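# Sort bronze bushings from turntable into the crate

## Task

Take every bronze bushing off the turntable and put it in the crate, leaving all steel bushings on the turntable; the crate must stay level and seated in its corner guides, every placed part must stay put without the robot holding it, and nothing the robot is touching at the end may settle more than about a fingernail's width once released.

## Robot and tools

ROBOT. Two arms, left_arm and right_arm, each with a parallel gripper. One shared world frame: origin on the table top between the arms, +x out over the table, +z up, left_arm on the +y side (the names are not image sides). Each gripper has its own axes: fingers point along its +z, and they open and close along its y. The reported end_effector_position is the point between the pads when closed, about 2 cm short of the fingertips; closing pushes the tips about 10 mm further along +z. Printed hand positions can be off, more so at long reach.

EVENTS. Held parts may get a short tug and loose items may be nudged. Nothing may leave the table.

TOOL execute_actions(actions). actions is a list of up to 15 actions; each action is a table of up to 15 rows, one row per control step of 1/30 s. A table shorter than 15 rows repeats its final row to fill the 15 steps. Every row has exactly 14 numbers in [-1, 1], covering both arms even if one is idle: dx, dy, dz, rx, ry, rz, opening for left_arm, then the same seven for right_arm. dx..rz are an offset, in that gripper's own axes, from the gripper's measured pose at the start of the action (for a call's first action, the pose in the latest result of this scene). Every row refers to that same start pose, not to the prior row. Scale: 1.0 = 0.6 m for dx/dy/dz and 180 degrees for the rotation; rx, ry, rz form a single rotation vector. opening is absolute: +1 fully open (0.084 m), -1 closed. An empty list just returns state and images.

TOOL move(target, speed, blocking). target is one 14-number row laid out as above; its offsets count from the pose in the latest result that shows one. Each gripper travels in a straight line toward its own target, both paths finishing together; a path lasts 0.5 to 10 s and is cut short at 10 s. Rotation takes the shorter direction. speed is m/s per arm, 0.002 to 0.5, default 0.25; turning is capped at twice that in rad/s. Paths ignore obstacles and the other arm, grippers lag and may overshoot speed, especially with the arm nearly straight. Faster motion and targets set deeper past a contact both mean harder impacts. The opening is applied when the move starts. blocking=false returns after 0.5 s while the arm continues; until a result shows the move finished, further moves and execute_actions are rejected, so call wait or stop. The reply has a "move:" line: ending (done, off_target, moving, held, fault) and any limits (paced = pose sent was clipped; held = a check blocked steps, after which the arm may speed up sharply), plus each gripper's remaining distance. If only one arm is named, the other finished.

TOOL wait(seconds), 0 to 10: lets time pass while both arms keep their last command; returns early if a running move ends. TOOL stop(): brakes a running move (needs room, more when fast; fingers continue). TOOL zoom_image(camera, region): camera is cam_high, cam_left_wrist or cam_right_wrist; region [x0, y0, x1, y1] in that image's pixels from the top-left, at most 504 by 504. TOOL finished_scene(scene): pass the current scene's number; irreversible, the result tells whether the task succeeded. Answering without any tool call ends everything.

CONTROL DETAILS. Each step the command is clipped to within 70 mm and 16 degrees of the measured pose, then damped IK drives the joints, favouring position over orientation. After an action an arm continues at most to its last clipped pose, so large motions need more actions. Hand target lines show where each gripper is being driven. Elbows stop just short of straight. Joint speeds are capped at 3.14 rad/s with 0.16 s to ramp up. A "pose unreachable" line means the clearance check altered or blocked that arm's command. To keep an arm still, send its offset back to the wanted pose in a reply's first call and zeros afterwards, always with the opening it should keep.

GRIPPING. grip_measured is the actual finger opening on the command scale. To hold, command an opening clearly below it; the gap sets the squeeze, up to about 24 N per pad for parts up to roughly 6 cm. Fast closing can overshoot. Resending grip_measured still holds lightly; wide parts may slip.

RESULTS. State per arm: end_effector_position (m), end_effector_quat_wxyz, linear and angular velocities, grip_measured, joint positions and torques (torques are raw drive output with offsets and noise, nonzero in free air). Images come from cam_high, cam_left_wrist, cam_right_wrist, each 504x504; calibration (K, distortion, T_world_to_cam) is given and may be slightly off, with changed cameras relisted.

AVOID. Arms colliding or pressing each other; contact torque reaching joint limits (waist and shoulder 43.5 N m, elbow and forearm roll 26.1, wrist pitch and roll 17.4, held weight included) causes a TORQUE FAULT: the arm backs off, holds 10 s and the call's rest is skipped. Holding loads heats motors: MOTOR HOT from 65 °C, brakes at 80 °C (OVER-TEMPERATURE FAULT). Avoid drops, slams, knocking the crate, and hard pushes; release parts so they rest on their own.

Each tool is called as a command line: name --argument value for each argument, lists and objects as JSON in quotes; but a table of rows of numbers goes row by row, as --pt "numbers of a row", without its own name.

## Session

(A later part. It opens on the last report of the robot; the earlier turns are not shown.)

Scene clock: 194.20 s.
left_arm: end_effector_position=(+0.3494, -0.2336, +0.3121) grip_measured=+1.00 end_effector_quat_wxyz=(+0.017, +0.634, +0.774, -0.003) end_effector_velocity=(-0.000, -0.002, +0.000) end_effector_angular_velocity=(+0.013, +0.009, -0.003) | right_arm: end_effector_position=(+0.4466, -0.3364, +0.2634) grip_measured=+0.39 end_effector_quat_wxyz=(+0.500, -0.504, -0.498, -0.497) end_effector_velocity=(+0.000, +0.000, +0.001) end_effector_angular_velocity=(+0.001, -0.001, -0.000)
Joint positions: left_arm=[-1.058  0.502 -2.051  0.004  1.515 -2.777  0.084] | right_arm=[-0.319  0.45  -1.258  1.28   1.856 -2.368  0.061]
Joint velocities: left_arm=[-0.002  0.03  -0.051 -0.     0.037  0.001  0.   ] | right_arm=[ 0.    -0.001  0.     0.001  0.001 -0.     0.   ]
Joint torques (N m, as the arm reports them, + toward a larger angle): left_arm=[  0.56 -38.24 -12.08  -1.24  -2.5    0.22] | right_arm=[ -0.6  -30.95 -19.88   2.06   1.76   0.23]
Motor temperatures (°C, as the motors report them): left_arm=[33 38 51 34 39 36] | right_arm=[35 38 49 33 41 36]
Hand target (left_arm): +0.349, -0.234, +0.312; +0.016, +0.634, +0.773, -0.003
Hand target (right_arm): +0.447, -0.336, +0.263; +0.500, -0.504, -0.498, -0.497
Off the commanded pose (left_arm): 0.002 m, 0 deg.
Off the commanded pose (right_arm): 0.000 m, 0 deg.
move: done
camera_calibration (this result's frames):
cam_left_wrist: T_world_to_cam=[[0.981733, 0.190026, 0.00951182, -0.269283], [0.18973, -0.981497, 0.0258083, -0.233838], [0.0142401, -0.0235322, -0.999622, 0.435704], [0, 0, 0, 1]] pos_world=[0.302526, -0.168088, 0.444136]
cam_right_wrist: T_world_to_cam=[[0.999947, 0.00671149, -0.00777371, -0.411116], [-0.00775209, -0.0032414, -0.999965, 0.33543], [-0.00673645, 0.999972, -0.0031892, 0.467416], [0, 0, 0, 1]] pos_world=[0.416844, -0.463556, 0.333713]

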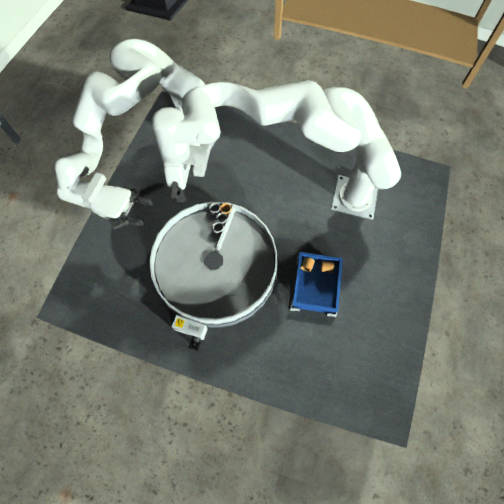

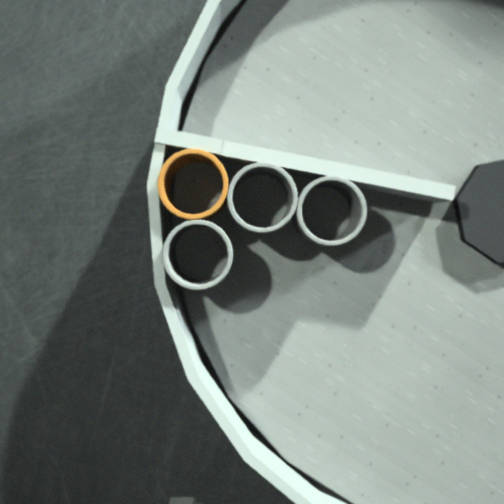

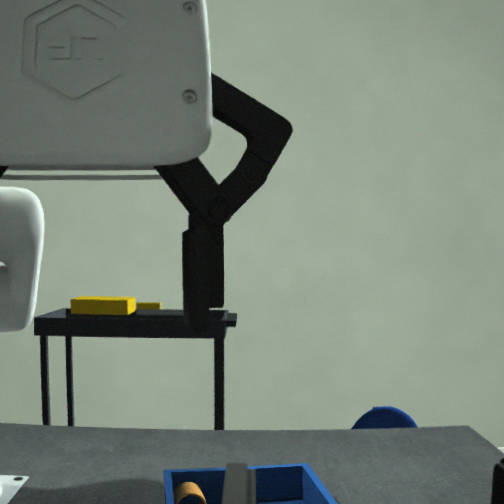

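execute_actions --actions '[]'

Scene clock: 211.67 s.
left_arm: end_effector_position=(+0.3493, -0.2339, +0.3119) grip_measured=+1.00 end_effector_quat_wxyz=(+0.016, +0.634, +0.773, -0.003) end_effector_velocity=(+0.001, +0.000, +0.000) end_effector_angular_velocity=(+0.000, -0.001, -0.001) | right_arm: end_effector_position=(+0.4466, -0.3364, +0.2634) grip_measured=+0.39 end_effector_quat_wxyz=(+0.500, -0.504, -0.498, -0.497) end_effector_velocity=(-0.000, +0.000, -0.000) end_effector_angular_velocity=(-0.000, +0.000, +0.002)
Joint positions: left_arm=[-1.058  0.505 -2.056  0.004  1.518 -2.777  0.084] | right_arm=[-0.319  0.45  -1.258  1.28   1.856 -2.368  0.061]
Joint velocities: left_arm=[ 0.001  0.     0.     0.001 -0.     0.002 -0.   ] | right_arm=[ 0.     0.001 -0.    -0.001  0.001 -0.    -0.   ]
Joint torques (N m, as the arm reports them, + toward a larger angle): left_arm=[  0.02 -37.96 -12.    -1.12  -2.12   0.05] | right_arm=[ -0.49 -30.76 -20.07   1.82   1.73   0.1 ]
Motor temperatures (°C, as the motors report them): left_arm=[33 40 51 34 39 36] | right_arm=[35 38 48 33 41 36]
Hand target (left_arm): +0.349, -0.234, +0.312; +0.016, +0.634, +0.773, -0.003
Hand target (right_arm): +0.447, -0.336, +0.263; +0.500, -0.504, -0.498, -0.497
Off the commanded pose (left_arm): 0.002 m, 0 deg.
Off the commanded pose (right_arm): 0.000 m, 0 deg.
camera_calibration (this result's frames):
cam_left_wrist: T_world_to_cam=[[0.981792, 0.189747, 0.00892872, -0.269072], [0.189485, -0.981582, 0.0243532, -0.233588], [0.0133852, -0.022218, -0.999664, 0.436103], [0, 0, 0, 1]] pos_world=[0.302597, -0.168541, 0.444047]
cam_right_wrist: T_world_to_cam=[[0.999947, 0.00671139, -0.00777375, -0.411116], [-0.00775213, -0.00324132, -0.999965, 0.33543], [-0.00673636, 0.999972, -0.00318913, 0.467416], [0, 0, 0, 1]] pos_world=[0.416844, -0.463556, 0.333713]

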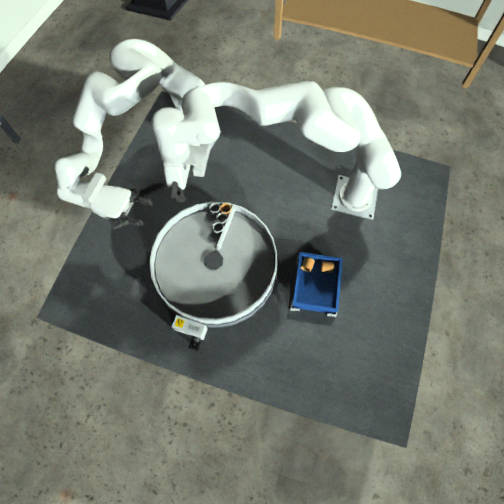

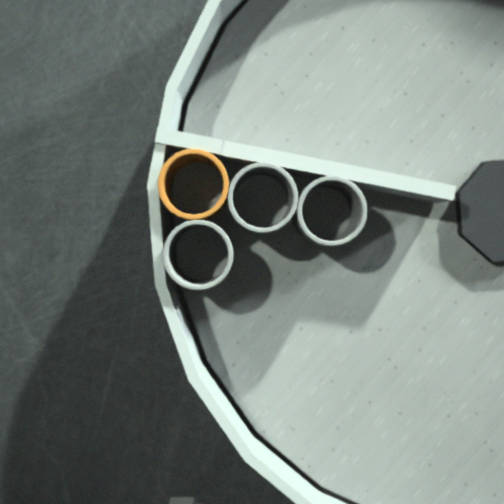

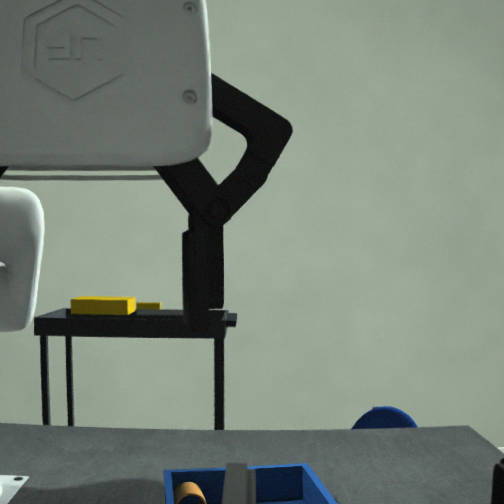

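move --target '[0.177,-0.185,0.25,0,0,0,1,0,0,0,0,0,0,0.4]' --speed 0.2

Scene clock: 217.70 s.
left_arm: end_effector_position=(+0.2233, -0.1562, +0.1575) grip_measured=+1.00 end_effector_quat_wxyz=(+0.017, +0.634, +0.773, -0.004) end_effector_velocity=(-0.003, +0.002, -0.004) end_effector_angular_velocity=(+0.001, -0.001, +0.000) | right_arm: end_effector_position=(+0.4466, -0.3364, +0.2634) grip_measured=+0.39 end_effector_quat_wxyz=(+0.500, -0.504, -0.498, -0.497) end_effector_velocity=(+0.000, +0.000, +0.000) end_effector_angular_velocity=(+0.001, +0.000, -0.000)
Joint positions: left_arm=[-1.194  0.085 -1.024  0.011  0.906 -2.918  0.084] | right_arm=[-0.319  0.45  -1.258  1.28   1.856 -2.368  0.061]
Joint velocities: left_arm=[-0.003 -0.003  0.017  0.002 -0.013 -0.005 -0.   ] | right_arm=[ 0.    -0.    -0.     0.001  0.001  0.001  0.   ]
Joint torques (N m, as the arm reports them, + toward a larger angle): left_arm=[  0.49 -28.58 -11.23  -0.94  -2.26   0.13] | right_arm=[ -0.78 -30.64 -19.99   1.59   1.66   0.23]
Motor temperatures (°C, as the motors report them): left_arm=[33 40 51 34 39 36] | right_arm=[35 38 48 33 41 36]
Hand target (left_arm): +0.223, -0.156, +0.157; +0.016, +0.634, +0.773, -0.003
Hand target (right_arm): +0.447, -0.336, +0.263; +0.500, -0.504, -0.498, -0.497
Off the commanded pose (left_arm): 0.001 m, 0 deg.
Off the commanded pose (right_arm): 0.000 m, 0 deg.
move: done
camera_calibration (this result's frames):
cam_left_wrist: T_world_to_cam=[[0.981936, 0.189012, 0.00871761, -0.158798], [0.188739, -0.981696, 0.0255047, -0.129698], [0.0133787, -0.0233987, -0.999637, 0.285005], [0, 0, 0, 1]] pos_world=[0.176596, -0.0906404, 0.289593]
cam_right_wrist: T_world_to_cam=[[0.999947, 0.00671133, -0.00777386, -0.411116], [-0.00775224, -0.00324116, -0.999965, 0.33543], [-0.00673629, 0.999972, -0.00318896, 0.467416], [0, 0, 0, 1]] pos_world=[0.416844, -0.463556, 0.333713]

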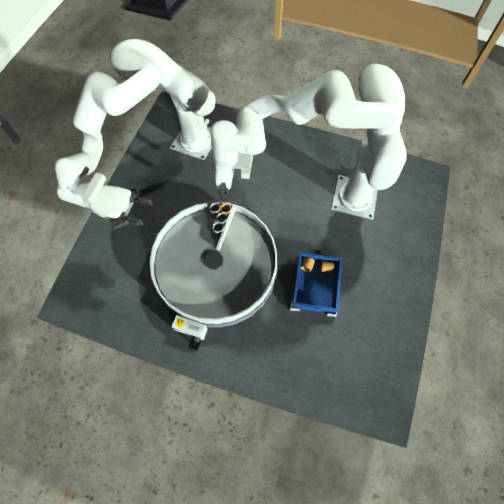

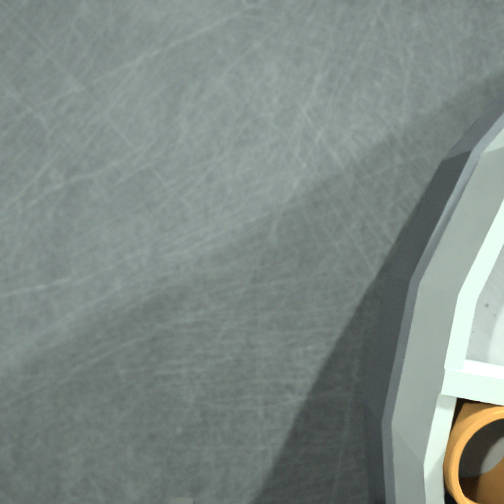

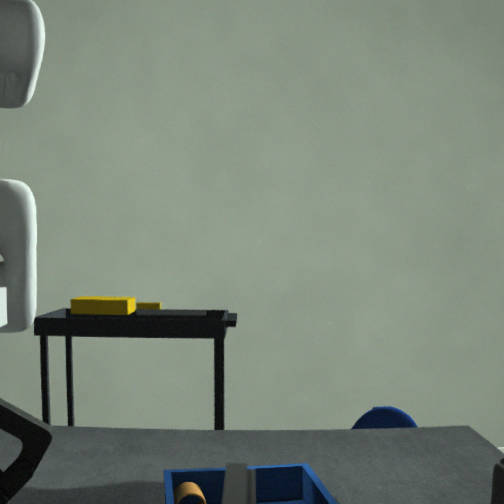

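move --target '[0,0,0.104,0,0,0,1,0,0,0,0,0,0,0.4]' --speed 0.05

move --target '[0,0,-0.28,0,0,0,1,0,0,0,0,0,0,0.4]' --speed 0.08

Scene clock: 226.13 s.
left_arm: end_effector_position=(+0.2248, -0.1584, +0.0958) grip_measured=+1.00 end_effector_quat_wxyz=(+0.017, +0.634, +0.773, -0.004) end_effector_velocity=(+0.000, -0.001, -0.002) end_effector_angular_velocity=(-0.001, -0.000, +0.001) | right_arm: end_effector_position=(+0.4466, -0.3364, +0.2634) grip_measured=+0.39 end_effector_quat_wxyz=(+0.500, -0.504, -0.498, -0.497) end_effector_velocity=(+0.000, -0.000, -0.000) end_effector_angular_velocity=(-0.001, +0.000, -0.001)
Joint positions: left_arm=[-1.193  0.195 -0.967  0.012  0.738 -2.919  0.084] | right_arm=[-0.319  0.45  -1.258  1.28   1.856 -2.368  0.061]
Joint velocities: left_arm=[ 0.     0.005  0.    -0.    -0.006 -0.     0.   ] | right_arm=[-0.     0.001 -0.     0.    -0.001  0.    -0.   ]
Joint torques (N m, as the arm reports them, + toward a larger angle): left_arm=[ -0.47 -27.35 -10.29  -1.66  -1.63  -0.03] | right_arm=[ -0.85 -30.67 -19.9    1.89   1.69   0.29]
Motor temperatures (°C, as the motors report them): left_arm=[33 40 51 34 39 36] | right_arm=[35 38 48 33 41 36]
Hand target (left_arm): +0.225, -0.158, +0.095; +0.017, +0.634, +0.773, -0.004
Hand target (right_arm): +0.447, -0.336, +0.263; +0.500, -0.504, -0.498, -0.497
Off the commanded pose (left_arm): 0.001 m, 0 deg.
Off the commanded pose (right_arm): 0.000 m, 0 deg.
move: done
camera_calibration (this result's frames):
cam_left_wrist: T_world_to_cam=[[0.981948, 0.188941, 0.00892692, -0.159371], [0.188645, -0.98168, 0.0267966, -0.130635], [0.0138263, -0.0246288, -0.999601, 0.222997], [0, 0, 0, 1]] pos_world=[0.178055, -0.0926376, 0.227832]
cam_right_wrist: T_world_to_cam=[[0.999947, 0.0067114, -0.00777381, -0.411116], [-0.00775219, -0.00324126, -0.999965, 0.33543], [-0.00673636, 0.999972, -0.00318906, 0.467416], [0, 0, 0, 1]] pos_world=[0.416844, -0.463556, 0.333713]

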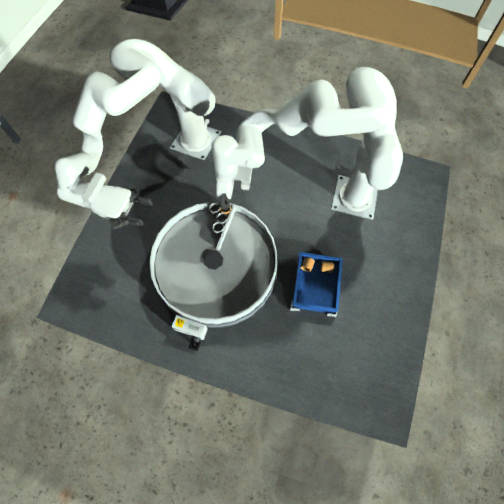

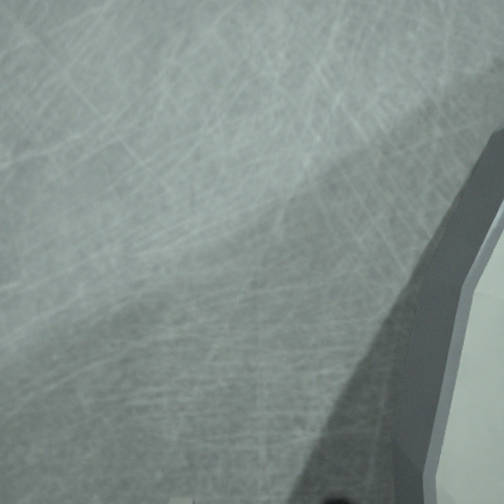

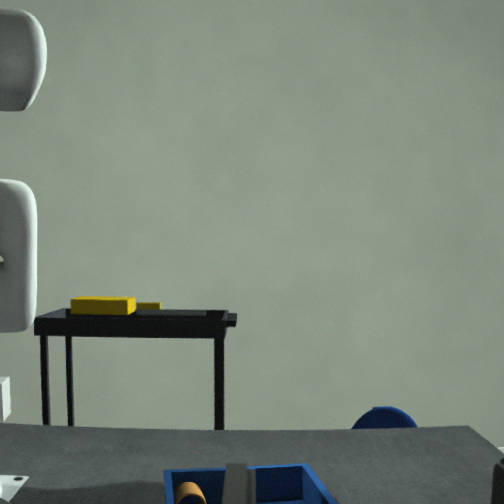

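Scene clock: 228.60 s.
left_arm: end_effector_position=(+0.2212, -0.1531, +0.2631) grip_measured=+1.00 end_effector_quat_wxyz=(+0.017, +0.634, +0.773, -0.004) end_effector_velocity=(+0.001, +0.000, +0.002) end_effector_angular_velocity=(-0.000, +0.000, +0.002) | right_arm: end_effector_position=(+0.4466, -0.3364, +0.2634) grip_measured=+0.39 end_effector_quat_wxyz=(+0.500, -0.504, -0.498, -0.497) end_effector_velocity=(-0.000, -0.000, -0.001) end_effector_angular_velocity=(-0.003, +0.001, +0.001)
Joint positions: left_arm=[-1.196 -0.023 -1.209  0.009  1.198 -2.918  0.084] | right_arm=[-0.319  0.45  -1.258  1.28   1.856 -2.368  0.061]
Joint velocities: left_arm=[ 0.002 -0.    -0.007 -0.     0.007 -0.     0.   ] | right_arm=[ 0.    -0.     0.    -0.003 -0.001  0.001 -0.   ]
Joint torques (N m, as the arm reports them, + toward a larger angle): left_arm=[ -0.31 -26.75 -13.11  -1.22  -2.3    0.14] | right_arm=[ -0.6  -30.87 -20.13   1.79   1.8    0.22]
Motor temperatures (°C, as the motors report them): left_arm=[33 40 51 34 39 36] | right_arm=[35 38 48 33 41 36]
Hand target (left_arm): +0.221, -0.153, +0.264; +0.017, +0.634, +0.773, -0.004
Hand target (right_arm): +0.447, -0.336, +0.263; +0.500, -0.504, -0.498, -0.497
Off the commanded pose (left_arm): 0.001 m, 0 deg.
Off the commanded pose (right_arm): 0.000 m, 0 deg.
move: done
camera_calibration (this result's frames):
cam_left_wrist: T_world_to_cam=[[0.981828, 0.189554, 0.00912156, -0.158302], [0.189266, -0.981584, 0.0259067, -0.129107], [0.0138643, -0.0237095, -0.999623, 0.390556], [0, 0, 0, 1]] pos_world=[0.174446, -0.0874631, 0.395197]
cam_right_wrist: T_world_to_cam=[[0.999947, 0.00671133, -0.00777352, -0.411117], [-0.0077519, -0.00324137, -0.999965, 0.33543], [-0.00673629, 0.999972, -0.00318918, 0.467416], [0, 0, 0, 1]] pos_world=[0.416844, -0.463556, 0.333713]

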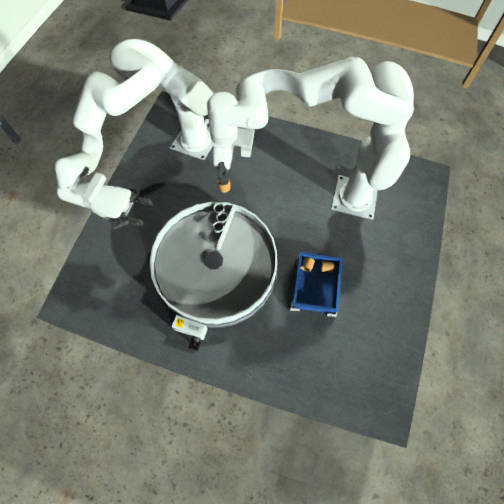

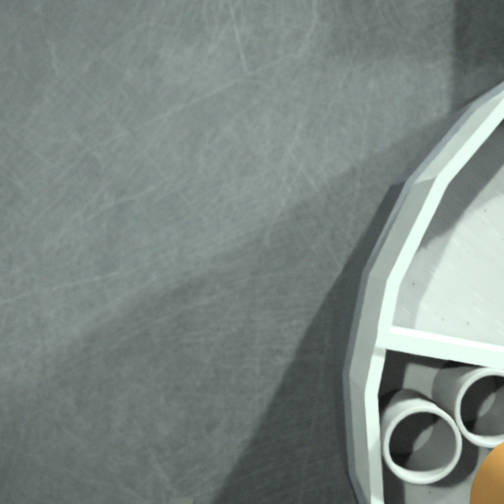

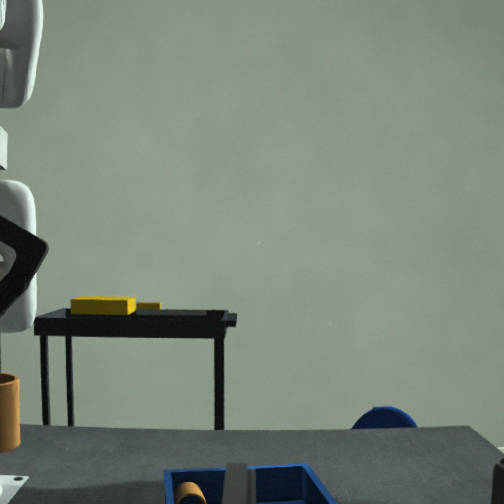

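move --target '[0,0,0,0,0,0,-1,0,0,0,0,0,0,0.4]'

move --target '[0.556,0.394,0.088,0,0,0,-1,0,0,0,0,0,0,0.4]' --speed 0.2

move --target '[0,0,0,0,0,0,1,-0.105,0,0.69,0,0,0,0.4]' --speed 0.2

Scene clock: 236.43 s.
left_arm: end_effector_position=(+0.2212, -0.1531, +0.2631) grip_measured=-0.74 end_effector_quat_wxyz=(+0.017, +0.634, +0.773, -0.004) end_effector_velocity=(+0.001, +0.000, -0.000) end_effector_angular_velocity=(-0.001, +0.001, +0.001) | right_arm: end_effector_position=(+0.4466, -0.3364, +0.2634) grip_measured=+0.39 end_effector_quat_wxyz=(+0.500, -0.504, -0.498, -0.497) end_effector_velocity=(-0.000, -0.000, -0.000) end_effector_angular_velocity=(-0.001, +0.001, +0.000)
Joint positions: left_arm=[-1.196 -0.023 -1.209  0.009  1.198 -2.918  0.011] | right_arm=[-0.319  0.45  -1.258  1.28   1.856 -2.368  0.061]
Joint velocities: left_arm=[ 0.002  0.     0.    -0.001 -0.     0.001  0.   ] | right_arm=[-0.    -0.     0.    -0.001 -0.     0.001 -0.   ]
Joint torques (N m, as the arm reports them, + toward a larger angle): left_arm=[  0.27 -26.14 -12.64  -1.45  -2.35   0.19] | right_arm=[ -0.92 -31.02 -20.28   1.82   1.78   0.32]
Motor temperatures (°C, as the motors report them): left_arm=[33 39 52 34 39 36] | right_arm=[35 38 48 33 41 36]
Hand target (left_arm): +0.221, -0.153, +0.263; +0.017, +0.634, +0.773, -0.004
Hand target (right_arm): +0.447, -0.336, +0.263; +0.500, -0.504, -0.498, -0.497
Off the commanded pose (left_arm): 0.000 m, 0 deg.
Off the commanded pose (right_arm): 0.000 m, 0 deg.
move: done
camera_calibration (this result's frames):
cam_left_wrist: T_world_to_cam=[[0.981827, 0.189556, 0.0091362, -0.158311], [0.189268, -0.981583, 0.0259346, -0.12912], [0.013884, -0.0237342, -0.999622, 0.390562], [0, 0, 0, 1]] pos_world=[0.17445, -0.0874639, 0.39521]
cam_right_wrist: T_world_to_cam=[[0.999947, 0.00671133, -0.00777337, -0.411117], [-0.00775175, -0.00324141, -0.999965, 0.33543], [-0.00673629, 0.999972, -0.00318922, 0.467416], [0, 0, 0, 1]] pos_world=[0.416844, -0.463556, 0.333713]

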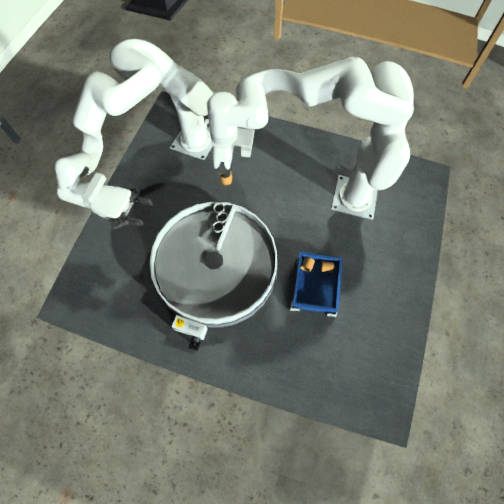

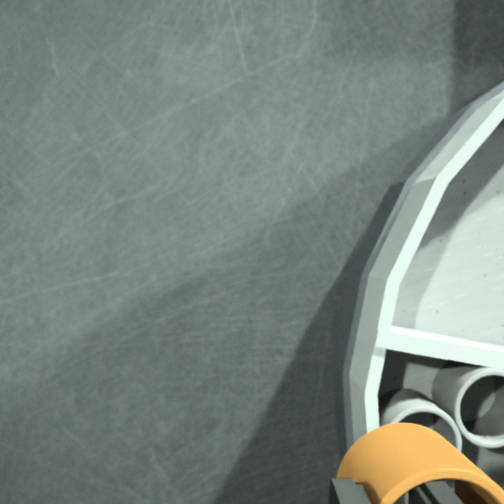

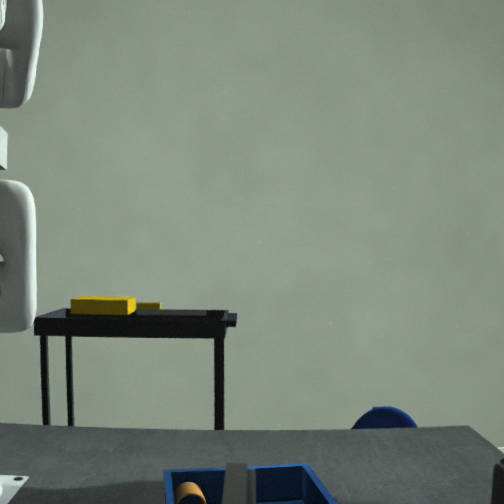

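Scene clock: 239.03 s.
left_arm: end_effector_position=(+0.3884, +0.2181, +0.2033) grip_measured=-0.74 end_effector_quat_wxyz=(+0.016, +0.634, +0.773, -0.003) end_effector_velocity=(+0.000, +0.001, -0.001) end_effector_angular_velocity=(-0.001, +0.003, -0.001) | right_arm: end_effector_position=(+0.4466, -0.3364, +0.2634) grip_measured=+0.39 end_effector_quat_wxyz=(+0.500, -0.504, -0.498, -0.497) end_effector_velocity=(-0.000, +0.000, -0.000) end_effector_angular_velocity=(+0.001, +0.001, +0.002)
Joint positions: left_arm=[-0.215 -0.346 -0.714 -0.026  1.034 -1.92   0.011] | right_arm=[-0.319  0.45  -1.258  1.28   1.856 -2.368  0.061]
Joint velocities: left_arm=[ 0.004  0.003 -0.001 -0.001  0.     0.005 -0.   ] | right_arm=[-0.     0.001 -0.    -0.001  0.002  0.001 -0.   ]
Joint torques (N m, as the arm reports them, + toward a larger angle): left_arm=[  0.23 -17.33 -12.52  -0.89  -2.19   0.26] | right_arm=[ -0.83 -30.75 -20.02   2.04   1.69   0.26]
Motor temperatures (°C, as the motors report them): left_arm=[33 39 52 34 39 36] | right_arm=[35 38 48 33 41 36]
Hand target (left_arm): +0.388, +0.218, +0.203; +0.016, +0.634, +0.773, -0.003
Hand target (right_arm): +0.447, -0.336, +0.263; +0.500, -0.504, -0.498, -0.497
Off the commanded pose (left_arm): 0.001 m, 0 deg.
Off the commanded pose (right_arm): 0.000 m, 0 deg.
move: done
camera_calibration (this result's frames):
cam_left_wrist: T_world_to_cam=[[0.981975, 0.188809, 0.00874974, -0.392055], [0.188547, -0.981756, 0.0245915, 0.205723], [0.0132332, -0.0224985, -0.999659, 0.337222], [0, 0, 0, 1]] pos_world=[0.341737, 0.28358, 0.335479]
cam_right_wrist: T_world_to_cam=[[0.999947, 0.00671148, -0.00777349, -0.411117], [-0.00775187, -0.00324155, -0.999965, 0.33543], [-0.00673645, 0.999972, -0.00318935, 0.467416], [0, 0, 0, 1]] pos_world=[0.416844, -0.463556, 0.333713]

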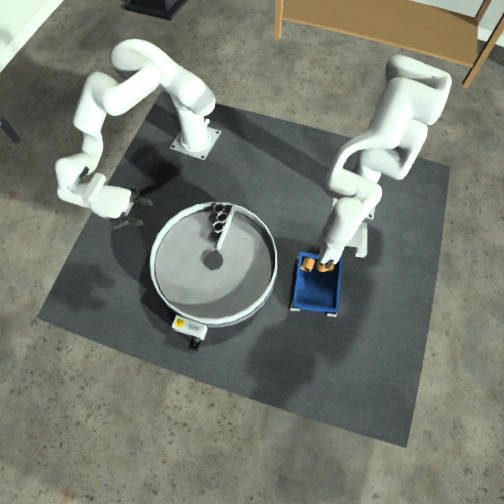

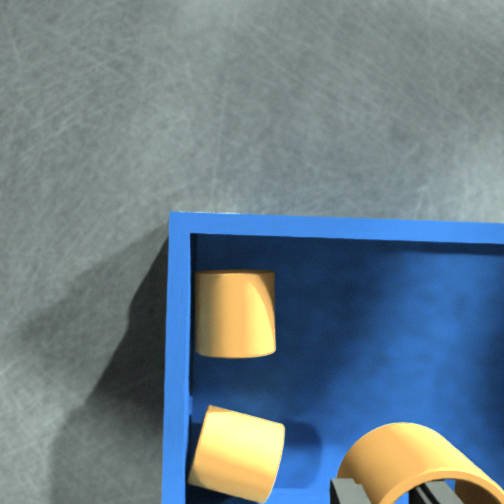

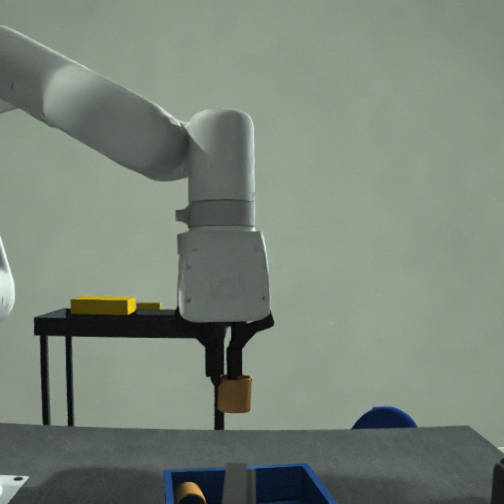

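Scene clock: 241.67 s.
left_arm: end_effector_position=(+0.3884, +0.2181, +0.2033) grip_measured=+1.00 end_effector_quat_wxyz=(+0.016, +0.634, +0.773, -0.003) end_effector_velocity=(+0.000, -0.000, -0.000) end_effector_angular_velocity=(+0.000, -0.001, -0.001) | right_arm: end_effector_position=(+0.4471, +0.0764, +0.1995) grip_measured=+0.39 end_effector_quat_wxyz=(+0.500, -0.504, -0.498, -0.497) end_effector_velocity=(-0.001, +0.003, -0.000) end_effector_angular_velocity=(+0.001, +0.001, +0.003)
Joint positions: left_arm=[-0.215 -0.346 -0.714 -0.026  1.034 -1.92   0.084] | right_arm=[ 0.562  0.626 -1.348  1.936  1.259 -2.468  0.061]
Joint velocities: left_arm=[-0.001 -0.     0.     0.001 -0.001 -0.     0.   ] | right_arm=[ 0.005  0.004 -0.006  0.001 -0.001  0.002  0.   ]
Joint torques (N m, as the arm reports them, + toward a larger angle): left_arm=[  0.41 -17.26 -12.83  -0.92  -2.18   0.34] | right_arm=[ -0.66 -34.68 -21.17   0.81   1.9    0.21]
Motor temperatures (°C, as the motors report them): left_arm=[33 39 52 34 39 36] | right_arm=[35 38 48 33 41 36]
Hand target (left_arm): +0.388, +0.218, +0.203; +0.016, +0.634, +0.773, -0.003
Hand target (right_arm): +0.447, +0.077, +0.199; +0.500, -0.504, -0.499, -0.497
Off the commanded pose (left_arm): 0.000 m, 0 deg.
Off the commanded pose (right_arm): 0.001 m, 0 deg.
move: done
camera_calibration (this result's frames):
cam_left_wrist: T_world_to_cam=[[0.981975, 0.188808, 0.00874802, -0.392054], [0.188547, -0.981756, 0.0245913, 0.205723], [0.0132315, -0.0224986, -0.999659, 0.337223], [0, 0, 0, 1]] pos_world=[0.341736, 0.28358, 0.335479]
cam_right_wrist: T_world_to_cam=[[0.999954, 0.00631241, -0.00720614, -0.414964], [-0.00718074, -0.00403795, -0.999966, 0.272626], [-0.00634129, 0.999972, -0.00399244, 0.0544405], [0, 0, 0, 1]] pos_world=[0.417247, -0.0507187, 0.269844]

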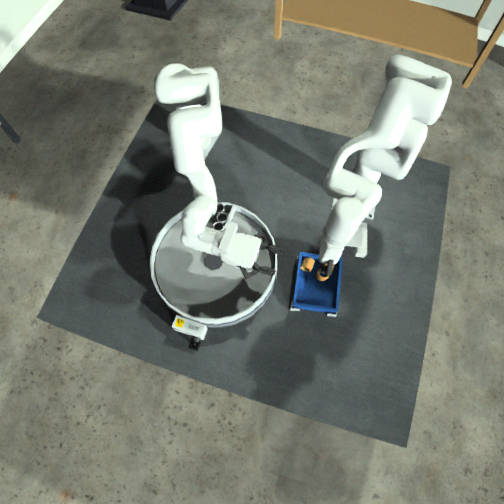

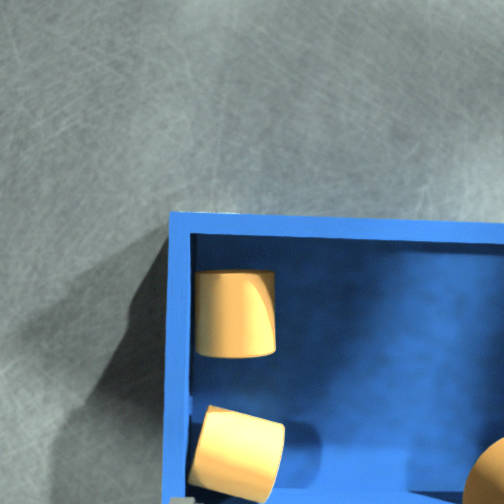

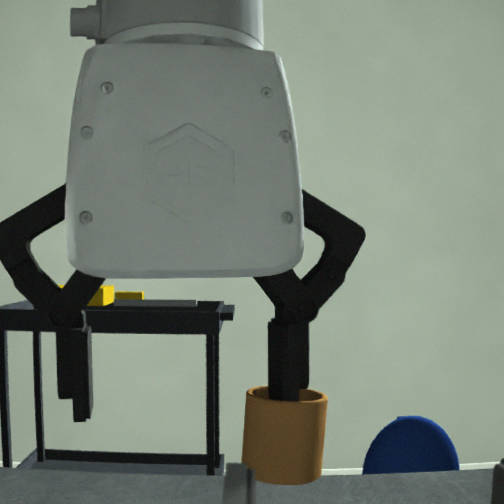

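move --target '[0,0,0,0,0,0,1,-0.033,-0.023,0,0,0,0,0.4]' --speed 0.1

move --target '[0,0,0,0,0,0,1,0,0,0.25,0,0,0,0.4]' --speed 0.08

Scene clock: 247.13 s.
left_arm: end_effector_position=(+0.3884, +0.2181, +0.2033) grip_measured=+1.00 end_effector_quat_wxyz=(+0.016, +0.634, +0.773, -0.003) end_effector_velocity=(-0.000, +0.001, -0.000) end_effector_angular_velocity=(+0.000, +0.001, +0.001) | right_arm: end_effector_position=(+0.4334, +0.0764, +0.1801) grip_measured=+0.39 end_effector_quat_wxyz=(+0.500, -0.504, -0.499, -0.497) end_effector_velocity=(-0.000, +0.000, +0.001) end_effector_angular_velocity=(+0.003, -0.006, -0.002)
Joint positions: left_arm=[-0.215 -0.346 -0.714 -0.026  1.034 -1.92   0.084] | right_arm=[ 0.571  0.636 -1.305  1.96   1.273 -2.522  0.061]
Joint velocities: left_arm=[ 0.001  0.     0.001  0.     0.    -0.     0.   ] | right_arm=[ 0.    -0.001  0.002  0.004  0.001 -0.008 -0.   ]
Joint torques (N m, as the arm reports them, + toward a larger angle): left_arm=[  0.23 -17.55 -12.34  -0.96  -2.45   0.32] | right_arm=[ -0.74 -34.47 -20.45   0.91   2.02   0.34]
Motor temperatures (°C, as the motors report them): left_arm=[33 39 52 34 39 36] | right_arm=[35 38 48 33 41 36]
Hand target (left_arm): +0.388, +0.218, +0.203; +0.016, +0.634, +0.773, -0.003
Hand target (right_arm): +0.433, +0.076, +0.180; +0.500, -0.504, -0.499, -0.497
Off the commanded pose (left_arm): 0.000 m, 0 deg.
Off the commanded pose (right_arm): 0.000 m, 0 deg.
move: done
camera_calibration (this result's frames):
cam_left_wrist: T_world_to_cam=[[0.981975, 0.188808, 0.00874811, -0.392054], [0.188547, -0.981756, 0.0245913, 0.205723], [0.0132316, -0.0224986, -0.999659, 0.337223], [0, 0, 0, 1]] pos_world=[0.341736, 0.28358, 0.335479]
cam_right_wrist: T_world_to_cam=[[0.999955, 0.00645322, -0.00692224, -0.401422], [-0.00689686, -0.0039483, -0.999968, 0.253016], [-0.00648035, 0.999971, -0.00390362, 0.0543236], [0, 0, 0, 1]] pos_world=[0.403501, -0.0507326, 0.250441]

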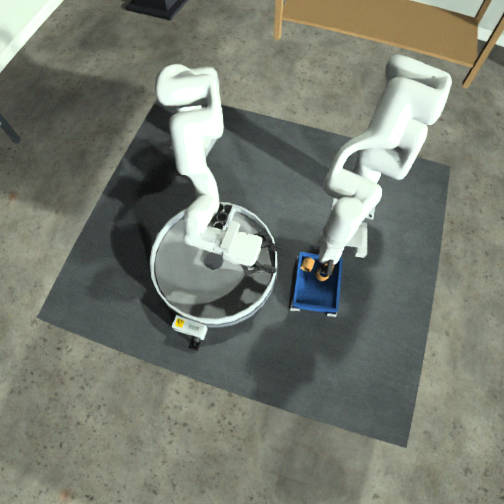

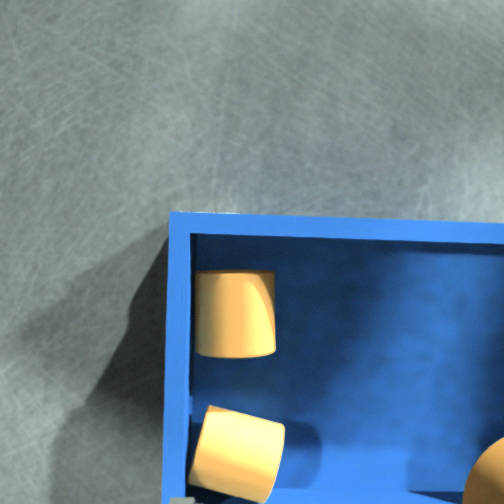

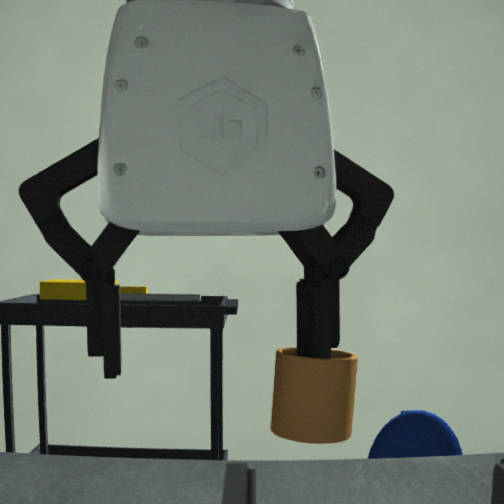

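Scene clock: 249.43 s.
left_arm: end_effector_position=(+0.3884, +0.2181, +0.2033) grip_measured=+1.00 end_effector_quat_wxyz=(+0.016, +0.634, +0.773, -0.003) end_effector_velocity=(-0.001, -0.000, -0.001) end_effector_angular_velocity=(+0.000, +0.002, -0.000) | right_arm: end_effector_position=(+0.4342, +0.2260, +0.1798) grip_measured=+0.39 end_effector_quat_wxyz=(+0.500, -0.504, -0.498, -0.498) end_effector_velocity=(+0.001, +0.002, +0.002) end_effector_angular_velocity=(+0.003, -0.002, +0.001)
Joint positions: left_arm=[-0.215 -0.346 -0.714 -0.026  1.034 -1.92   0.084] | right_arm=[ 0.813  0.897 -1.759  2.092  1.038 -2.416  0.061]
Joint velocities: left_arm=[-0.     0.     0.002 -0.    -0.    -0.    -0.   ] | right_arm=[ 0.002  0.005 -0.012  0.    -0.003  0.003  0.   ]
Joint torques (N m, as the arm reports them, + toward a larger angle): left_arm=[ -0.25 -17.45 -12.58  -0.98  -2.49   0.06] | right_arm=[ -0.53 -40.22 -23.2    0.83   1.63   0.31]
Motor temperatures (°C, as the motors report them): left_arm=[33 38 52 34 39 36] | right_arm=[35 38 49 33 41 36]
Hand target (left_arm): +0.388, +0.218, +0.203; +0.016, +0.634, +0.773, -0.003
Hand target (right_arm): +0.434, +0.226, +0.180; +0.500, -0.504, -0.499, -0.498
Off the commanded pose (left_arm): 0.000 m, 0 deg.
Off the commanded pose (right_arm): 0.001 m, 0 deg.
move: done
camera_calibration (this result's frames):
cam_left_wrist: T_world_to_cam=[[0.981975, 0.188808, 0.00874818, -0.392054], [0.188547, -0.981756, 0.0245912, 0.205723], [0.0132316, -0.0224985, -0.999659, 0.337223], [0, 0, 0, 1]] pos_world=[0.341736, 0.28358, 0.335479]
cam_right_wrist: T_world_to_cam=[[0.999961, 0.00574827, -0.00665483, -0.403066], [-0.00663214, -0.0039586, -0.99997, 0.253272], [-0.00577444, 0.999976, -0.00392033, -0.095639], [0, 0, 0, 1]] pos_world=[0.404178, 0.0989562, 0.250208]

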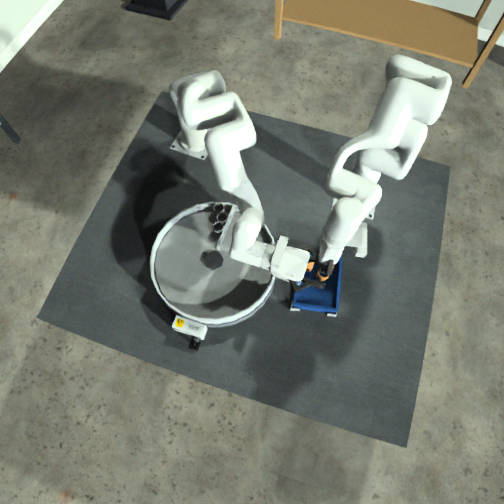

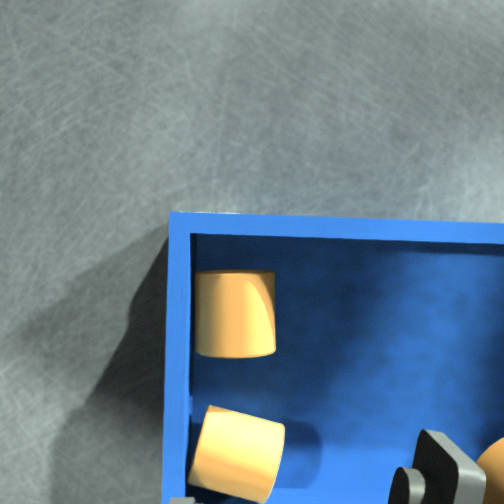

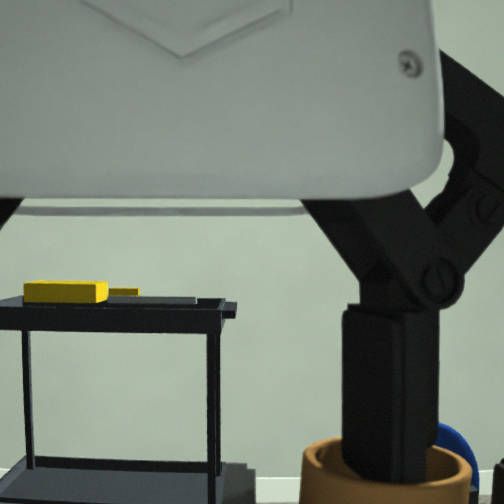

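move --target '[0,0,0,0,0,0,1,0,0,0,0,0,0,-1]'

move --target '[0,0,-0.15,0,0,0,1,0,0,0,0,0,0,-1]' --speed 0.05

Scene clock: 255.30 s.
left_arm: end_effector_position=(+0.3884, +0.2180, +0.2034) grip_measured=+1.00 end_effector_quat_wxyz=(+0.017, +0.634, +0.773, -0.003) end_effector_velocity=(-0.000, +0.000, +0.000) end_effector_angular_velocity=(+0.000, +0.000, +0.001) | right_arm: end_effector_position=(+0.4340, +0.2261, +0.1798) grip_measured=-0.15 end_effector_quat_wxyz=(+0.500, -0.504, -0.499, -0.498) end_effector_velocity=(-0.000, -0.000, -0.001) end_effector_angular_velocity=(-0.000, +0.001, +0.000)
Joint positions: left_arm=[-0.215 -0.346 -0.714 -0.026  1.034 -1.92   0.084] | right_arm=[ 0.813  0.897 -1.759  2.092  1.038 -2.416  0.038]
Joint velocities: left_arm=[ 0.001 -0.    -0.     0.     0.001  0.     0.   ] | right_arm=[-0.     0.001  0.001  0.     0.001 -0.001 -0.   ]
Joint torques (N m, as the arm reports them, + toward a larger angle): left_arm=[  0.56 -17.01 -12.18  -0.84  -2.27   0.12] | right_arm=[ -1.54 -40.26 -23.28   0.77   1.68   0.25]
Motor temperatures (°C, as the motors report them): left_arm=[33 38 52 34 39 36] | right_arm=[35 38 49 33 41 36]
Hand target (left_arm): +0.388, +0.218, +0.203; +0.016, +0.634, +0.773, -0.003
Hand target (right_arm): +0.434, +0.226, +0.180; +0.500, -0.504, -0.498, -0.498
Off the commanded pose (left_arm): 0.000 m, 0 deg.
Off the commanded pose (right_arm): 0.000 m, 0 deg.
move: done
camera_calibration (this result's frames):
cam_left_wrist: T_world_to_cam=[[0.981999, 0.188674, 0.00897037, -0.392122], [0.188406, -0.981779, 0.0247667, 0.205651], [0.0134798, -0.0226308, -0.999653, 0.337231], [0, 0, 0, 1]] pos_world=[0.341772, 0.283519, 0.335538]
cam_right_wrist: T_world_to_cam=[[0.99996, 0.00604572, -0.00665725, -0.402972], [-0.00663337, -0.00396126, -0.99997, 0.253251], [-0.00607191, 0.999974, -0.003921, -0.0956273], [0, 0, 0, 1]] pos_world=[0.404055, 0.0990643, 0.250186]

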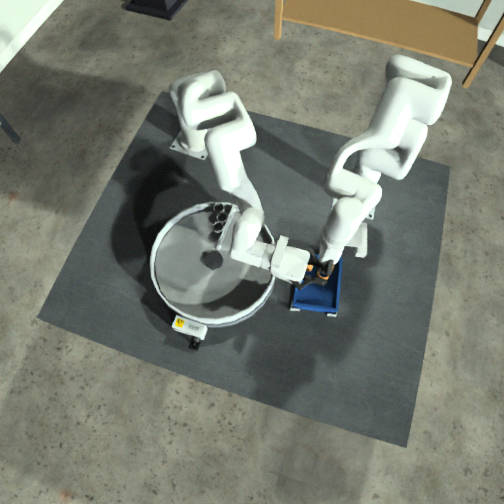

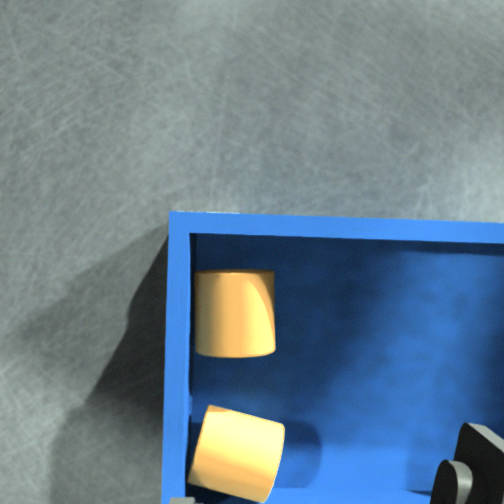

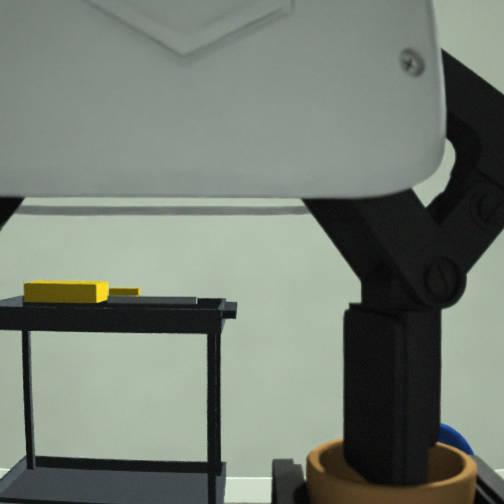

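Scene clock: 257.43 s.
left_arm: end_effector_position=(+0.3863, +0.2206, +0.2930) grip_measured=+1.00 end_effector_quat_wxyz=(+0.016, +0.634, +0.773, -0.003) end_effector_velocity=(-0.001, -0.000, +0.001) end_effector_angular_velocity=(+0.001, +0.003, -0.002) | right_arm: end_effector_position=(+0.4340, +0.2261, +0.1798) grip_measured=-0.14 end_effector_quat_wxyz=(+0.500, -0.504, -0.499, -0.498) end_effector_velocity=(-0.000, +0.000, +0.000) end_effector_angular_velocity=(+0.001, +0.001, +0.001)
Joint positions: left_arm=[-0.208 -0.405 -0.923 -0.023  1.303 -1.92   0.084] | right_arm=[ 0.813  0.897 -1.759  2.092  1.038 -2.416  0.038]
Joint velocities: left_arm=[-0.001  0.001 -0.004  0.     0.006  0.001 -0.   ] | right_arm=[ 0.    -0.     0.     0.     0.001  0.001  0.   ]
Joint torques (N m, as the arm reports them, + toward a larger angle): left_arm=[ -0.13 -15.95 -12.58  -0.9   -2.28   0.13] | right_arm=[ -0.86 -41.39 -23.76   0.72   2.1    0.11]
Motor temperatures (°C, as the motors report them): left_arm=[33 38 52 34 39 36] | right_arm=[35 39 49 33 41 36]
Hand target (left_arm): +0.386, +0.221, +0.293; +0.017, +0.634, +0.773, -0.003
Hand target (right_arm): +0.434, +0.226, +0.180; +0.500, -0.504, -0.499, -0.498
Off the commanded pose (left_arm): 0.000 m, 0 deg.
Off the commanded pose (right_arm): 0.000 m, 0 deg.
move: done
camera_calibration (this result's frames):
cam_left_wrist: T_world_to_cam=[[0.981925, 0.189072, 0.00868985, -0.39128], [0.188814, -0.981708, 0.0244689, 0.206284], [0.0131573, -0.0223858, -0.999663, 0.426973], [0, 0, 0, 1]] pos_world=[0.33964, 0.286049, 0.425182]
cam_right_wrist: T_world_to_cam=[[0.99996, 0.00604572, -0.00665744, -0.402972], [-0.00663356, -0.00396135, -0.99997, 0.253251], [-0.00607191, 0.999974, -0.00392109, -0.0956273], [0, 0, 0, 1]] pos_world=[0.404055, 0.0990643, 0.250186]

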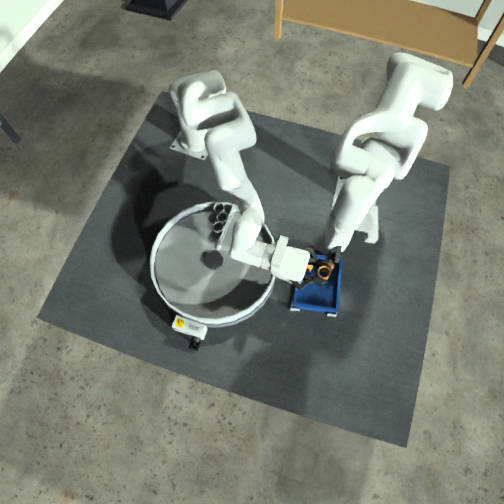

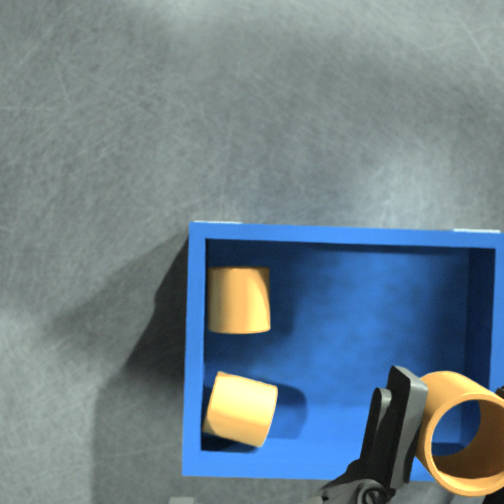

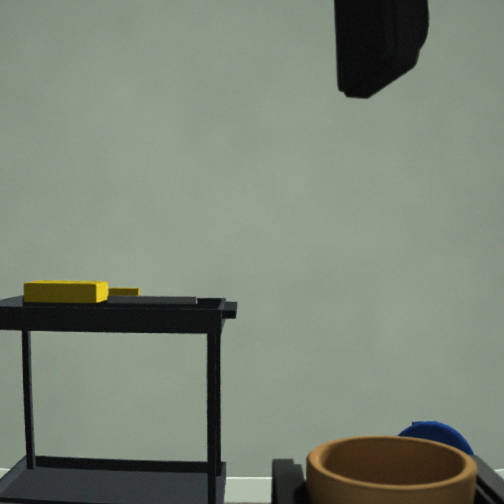

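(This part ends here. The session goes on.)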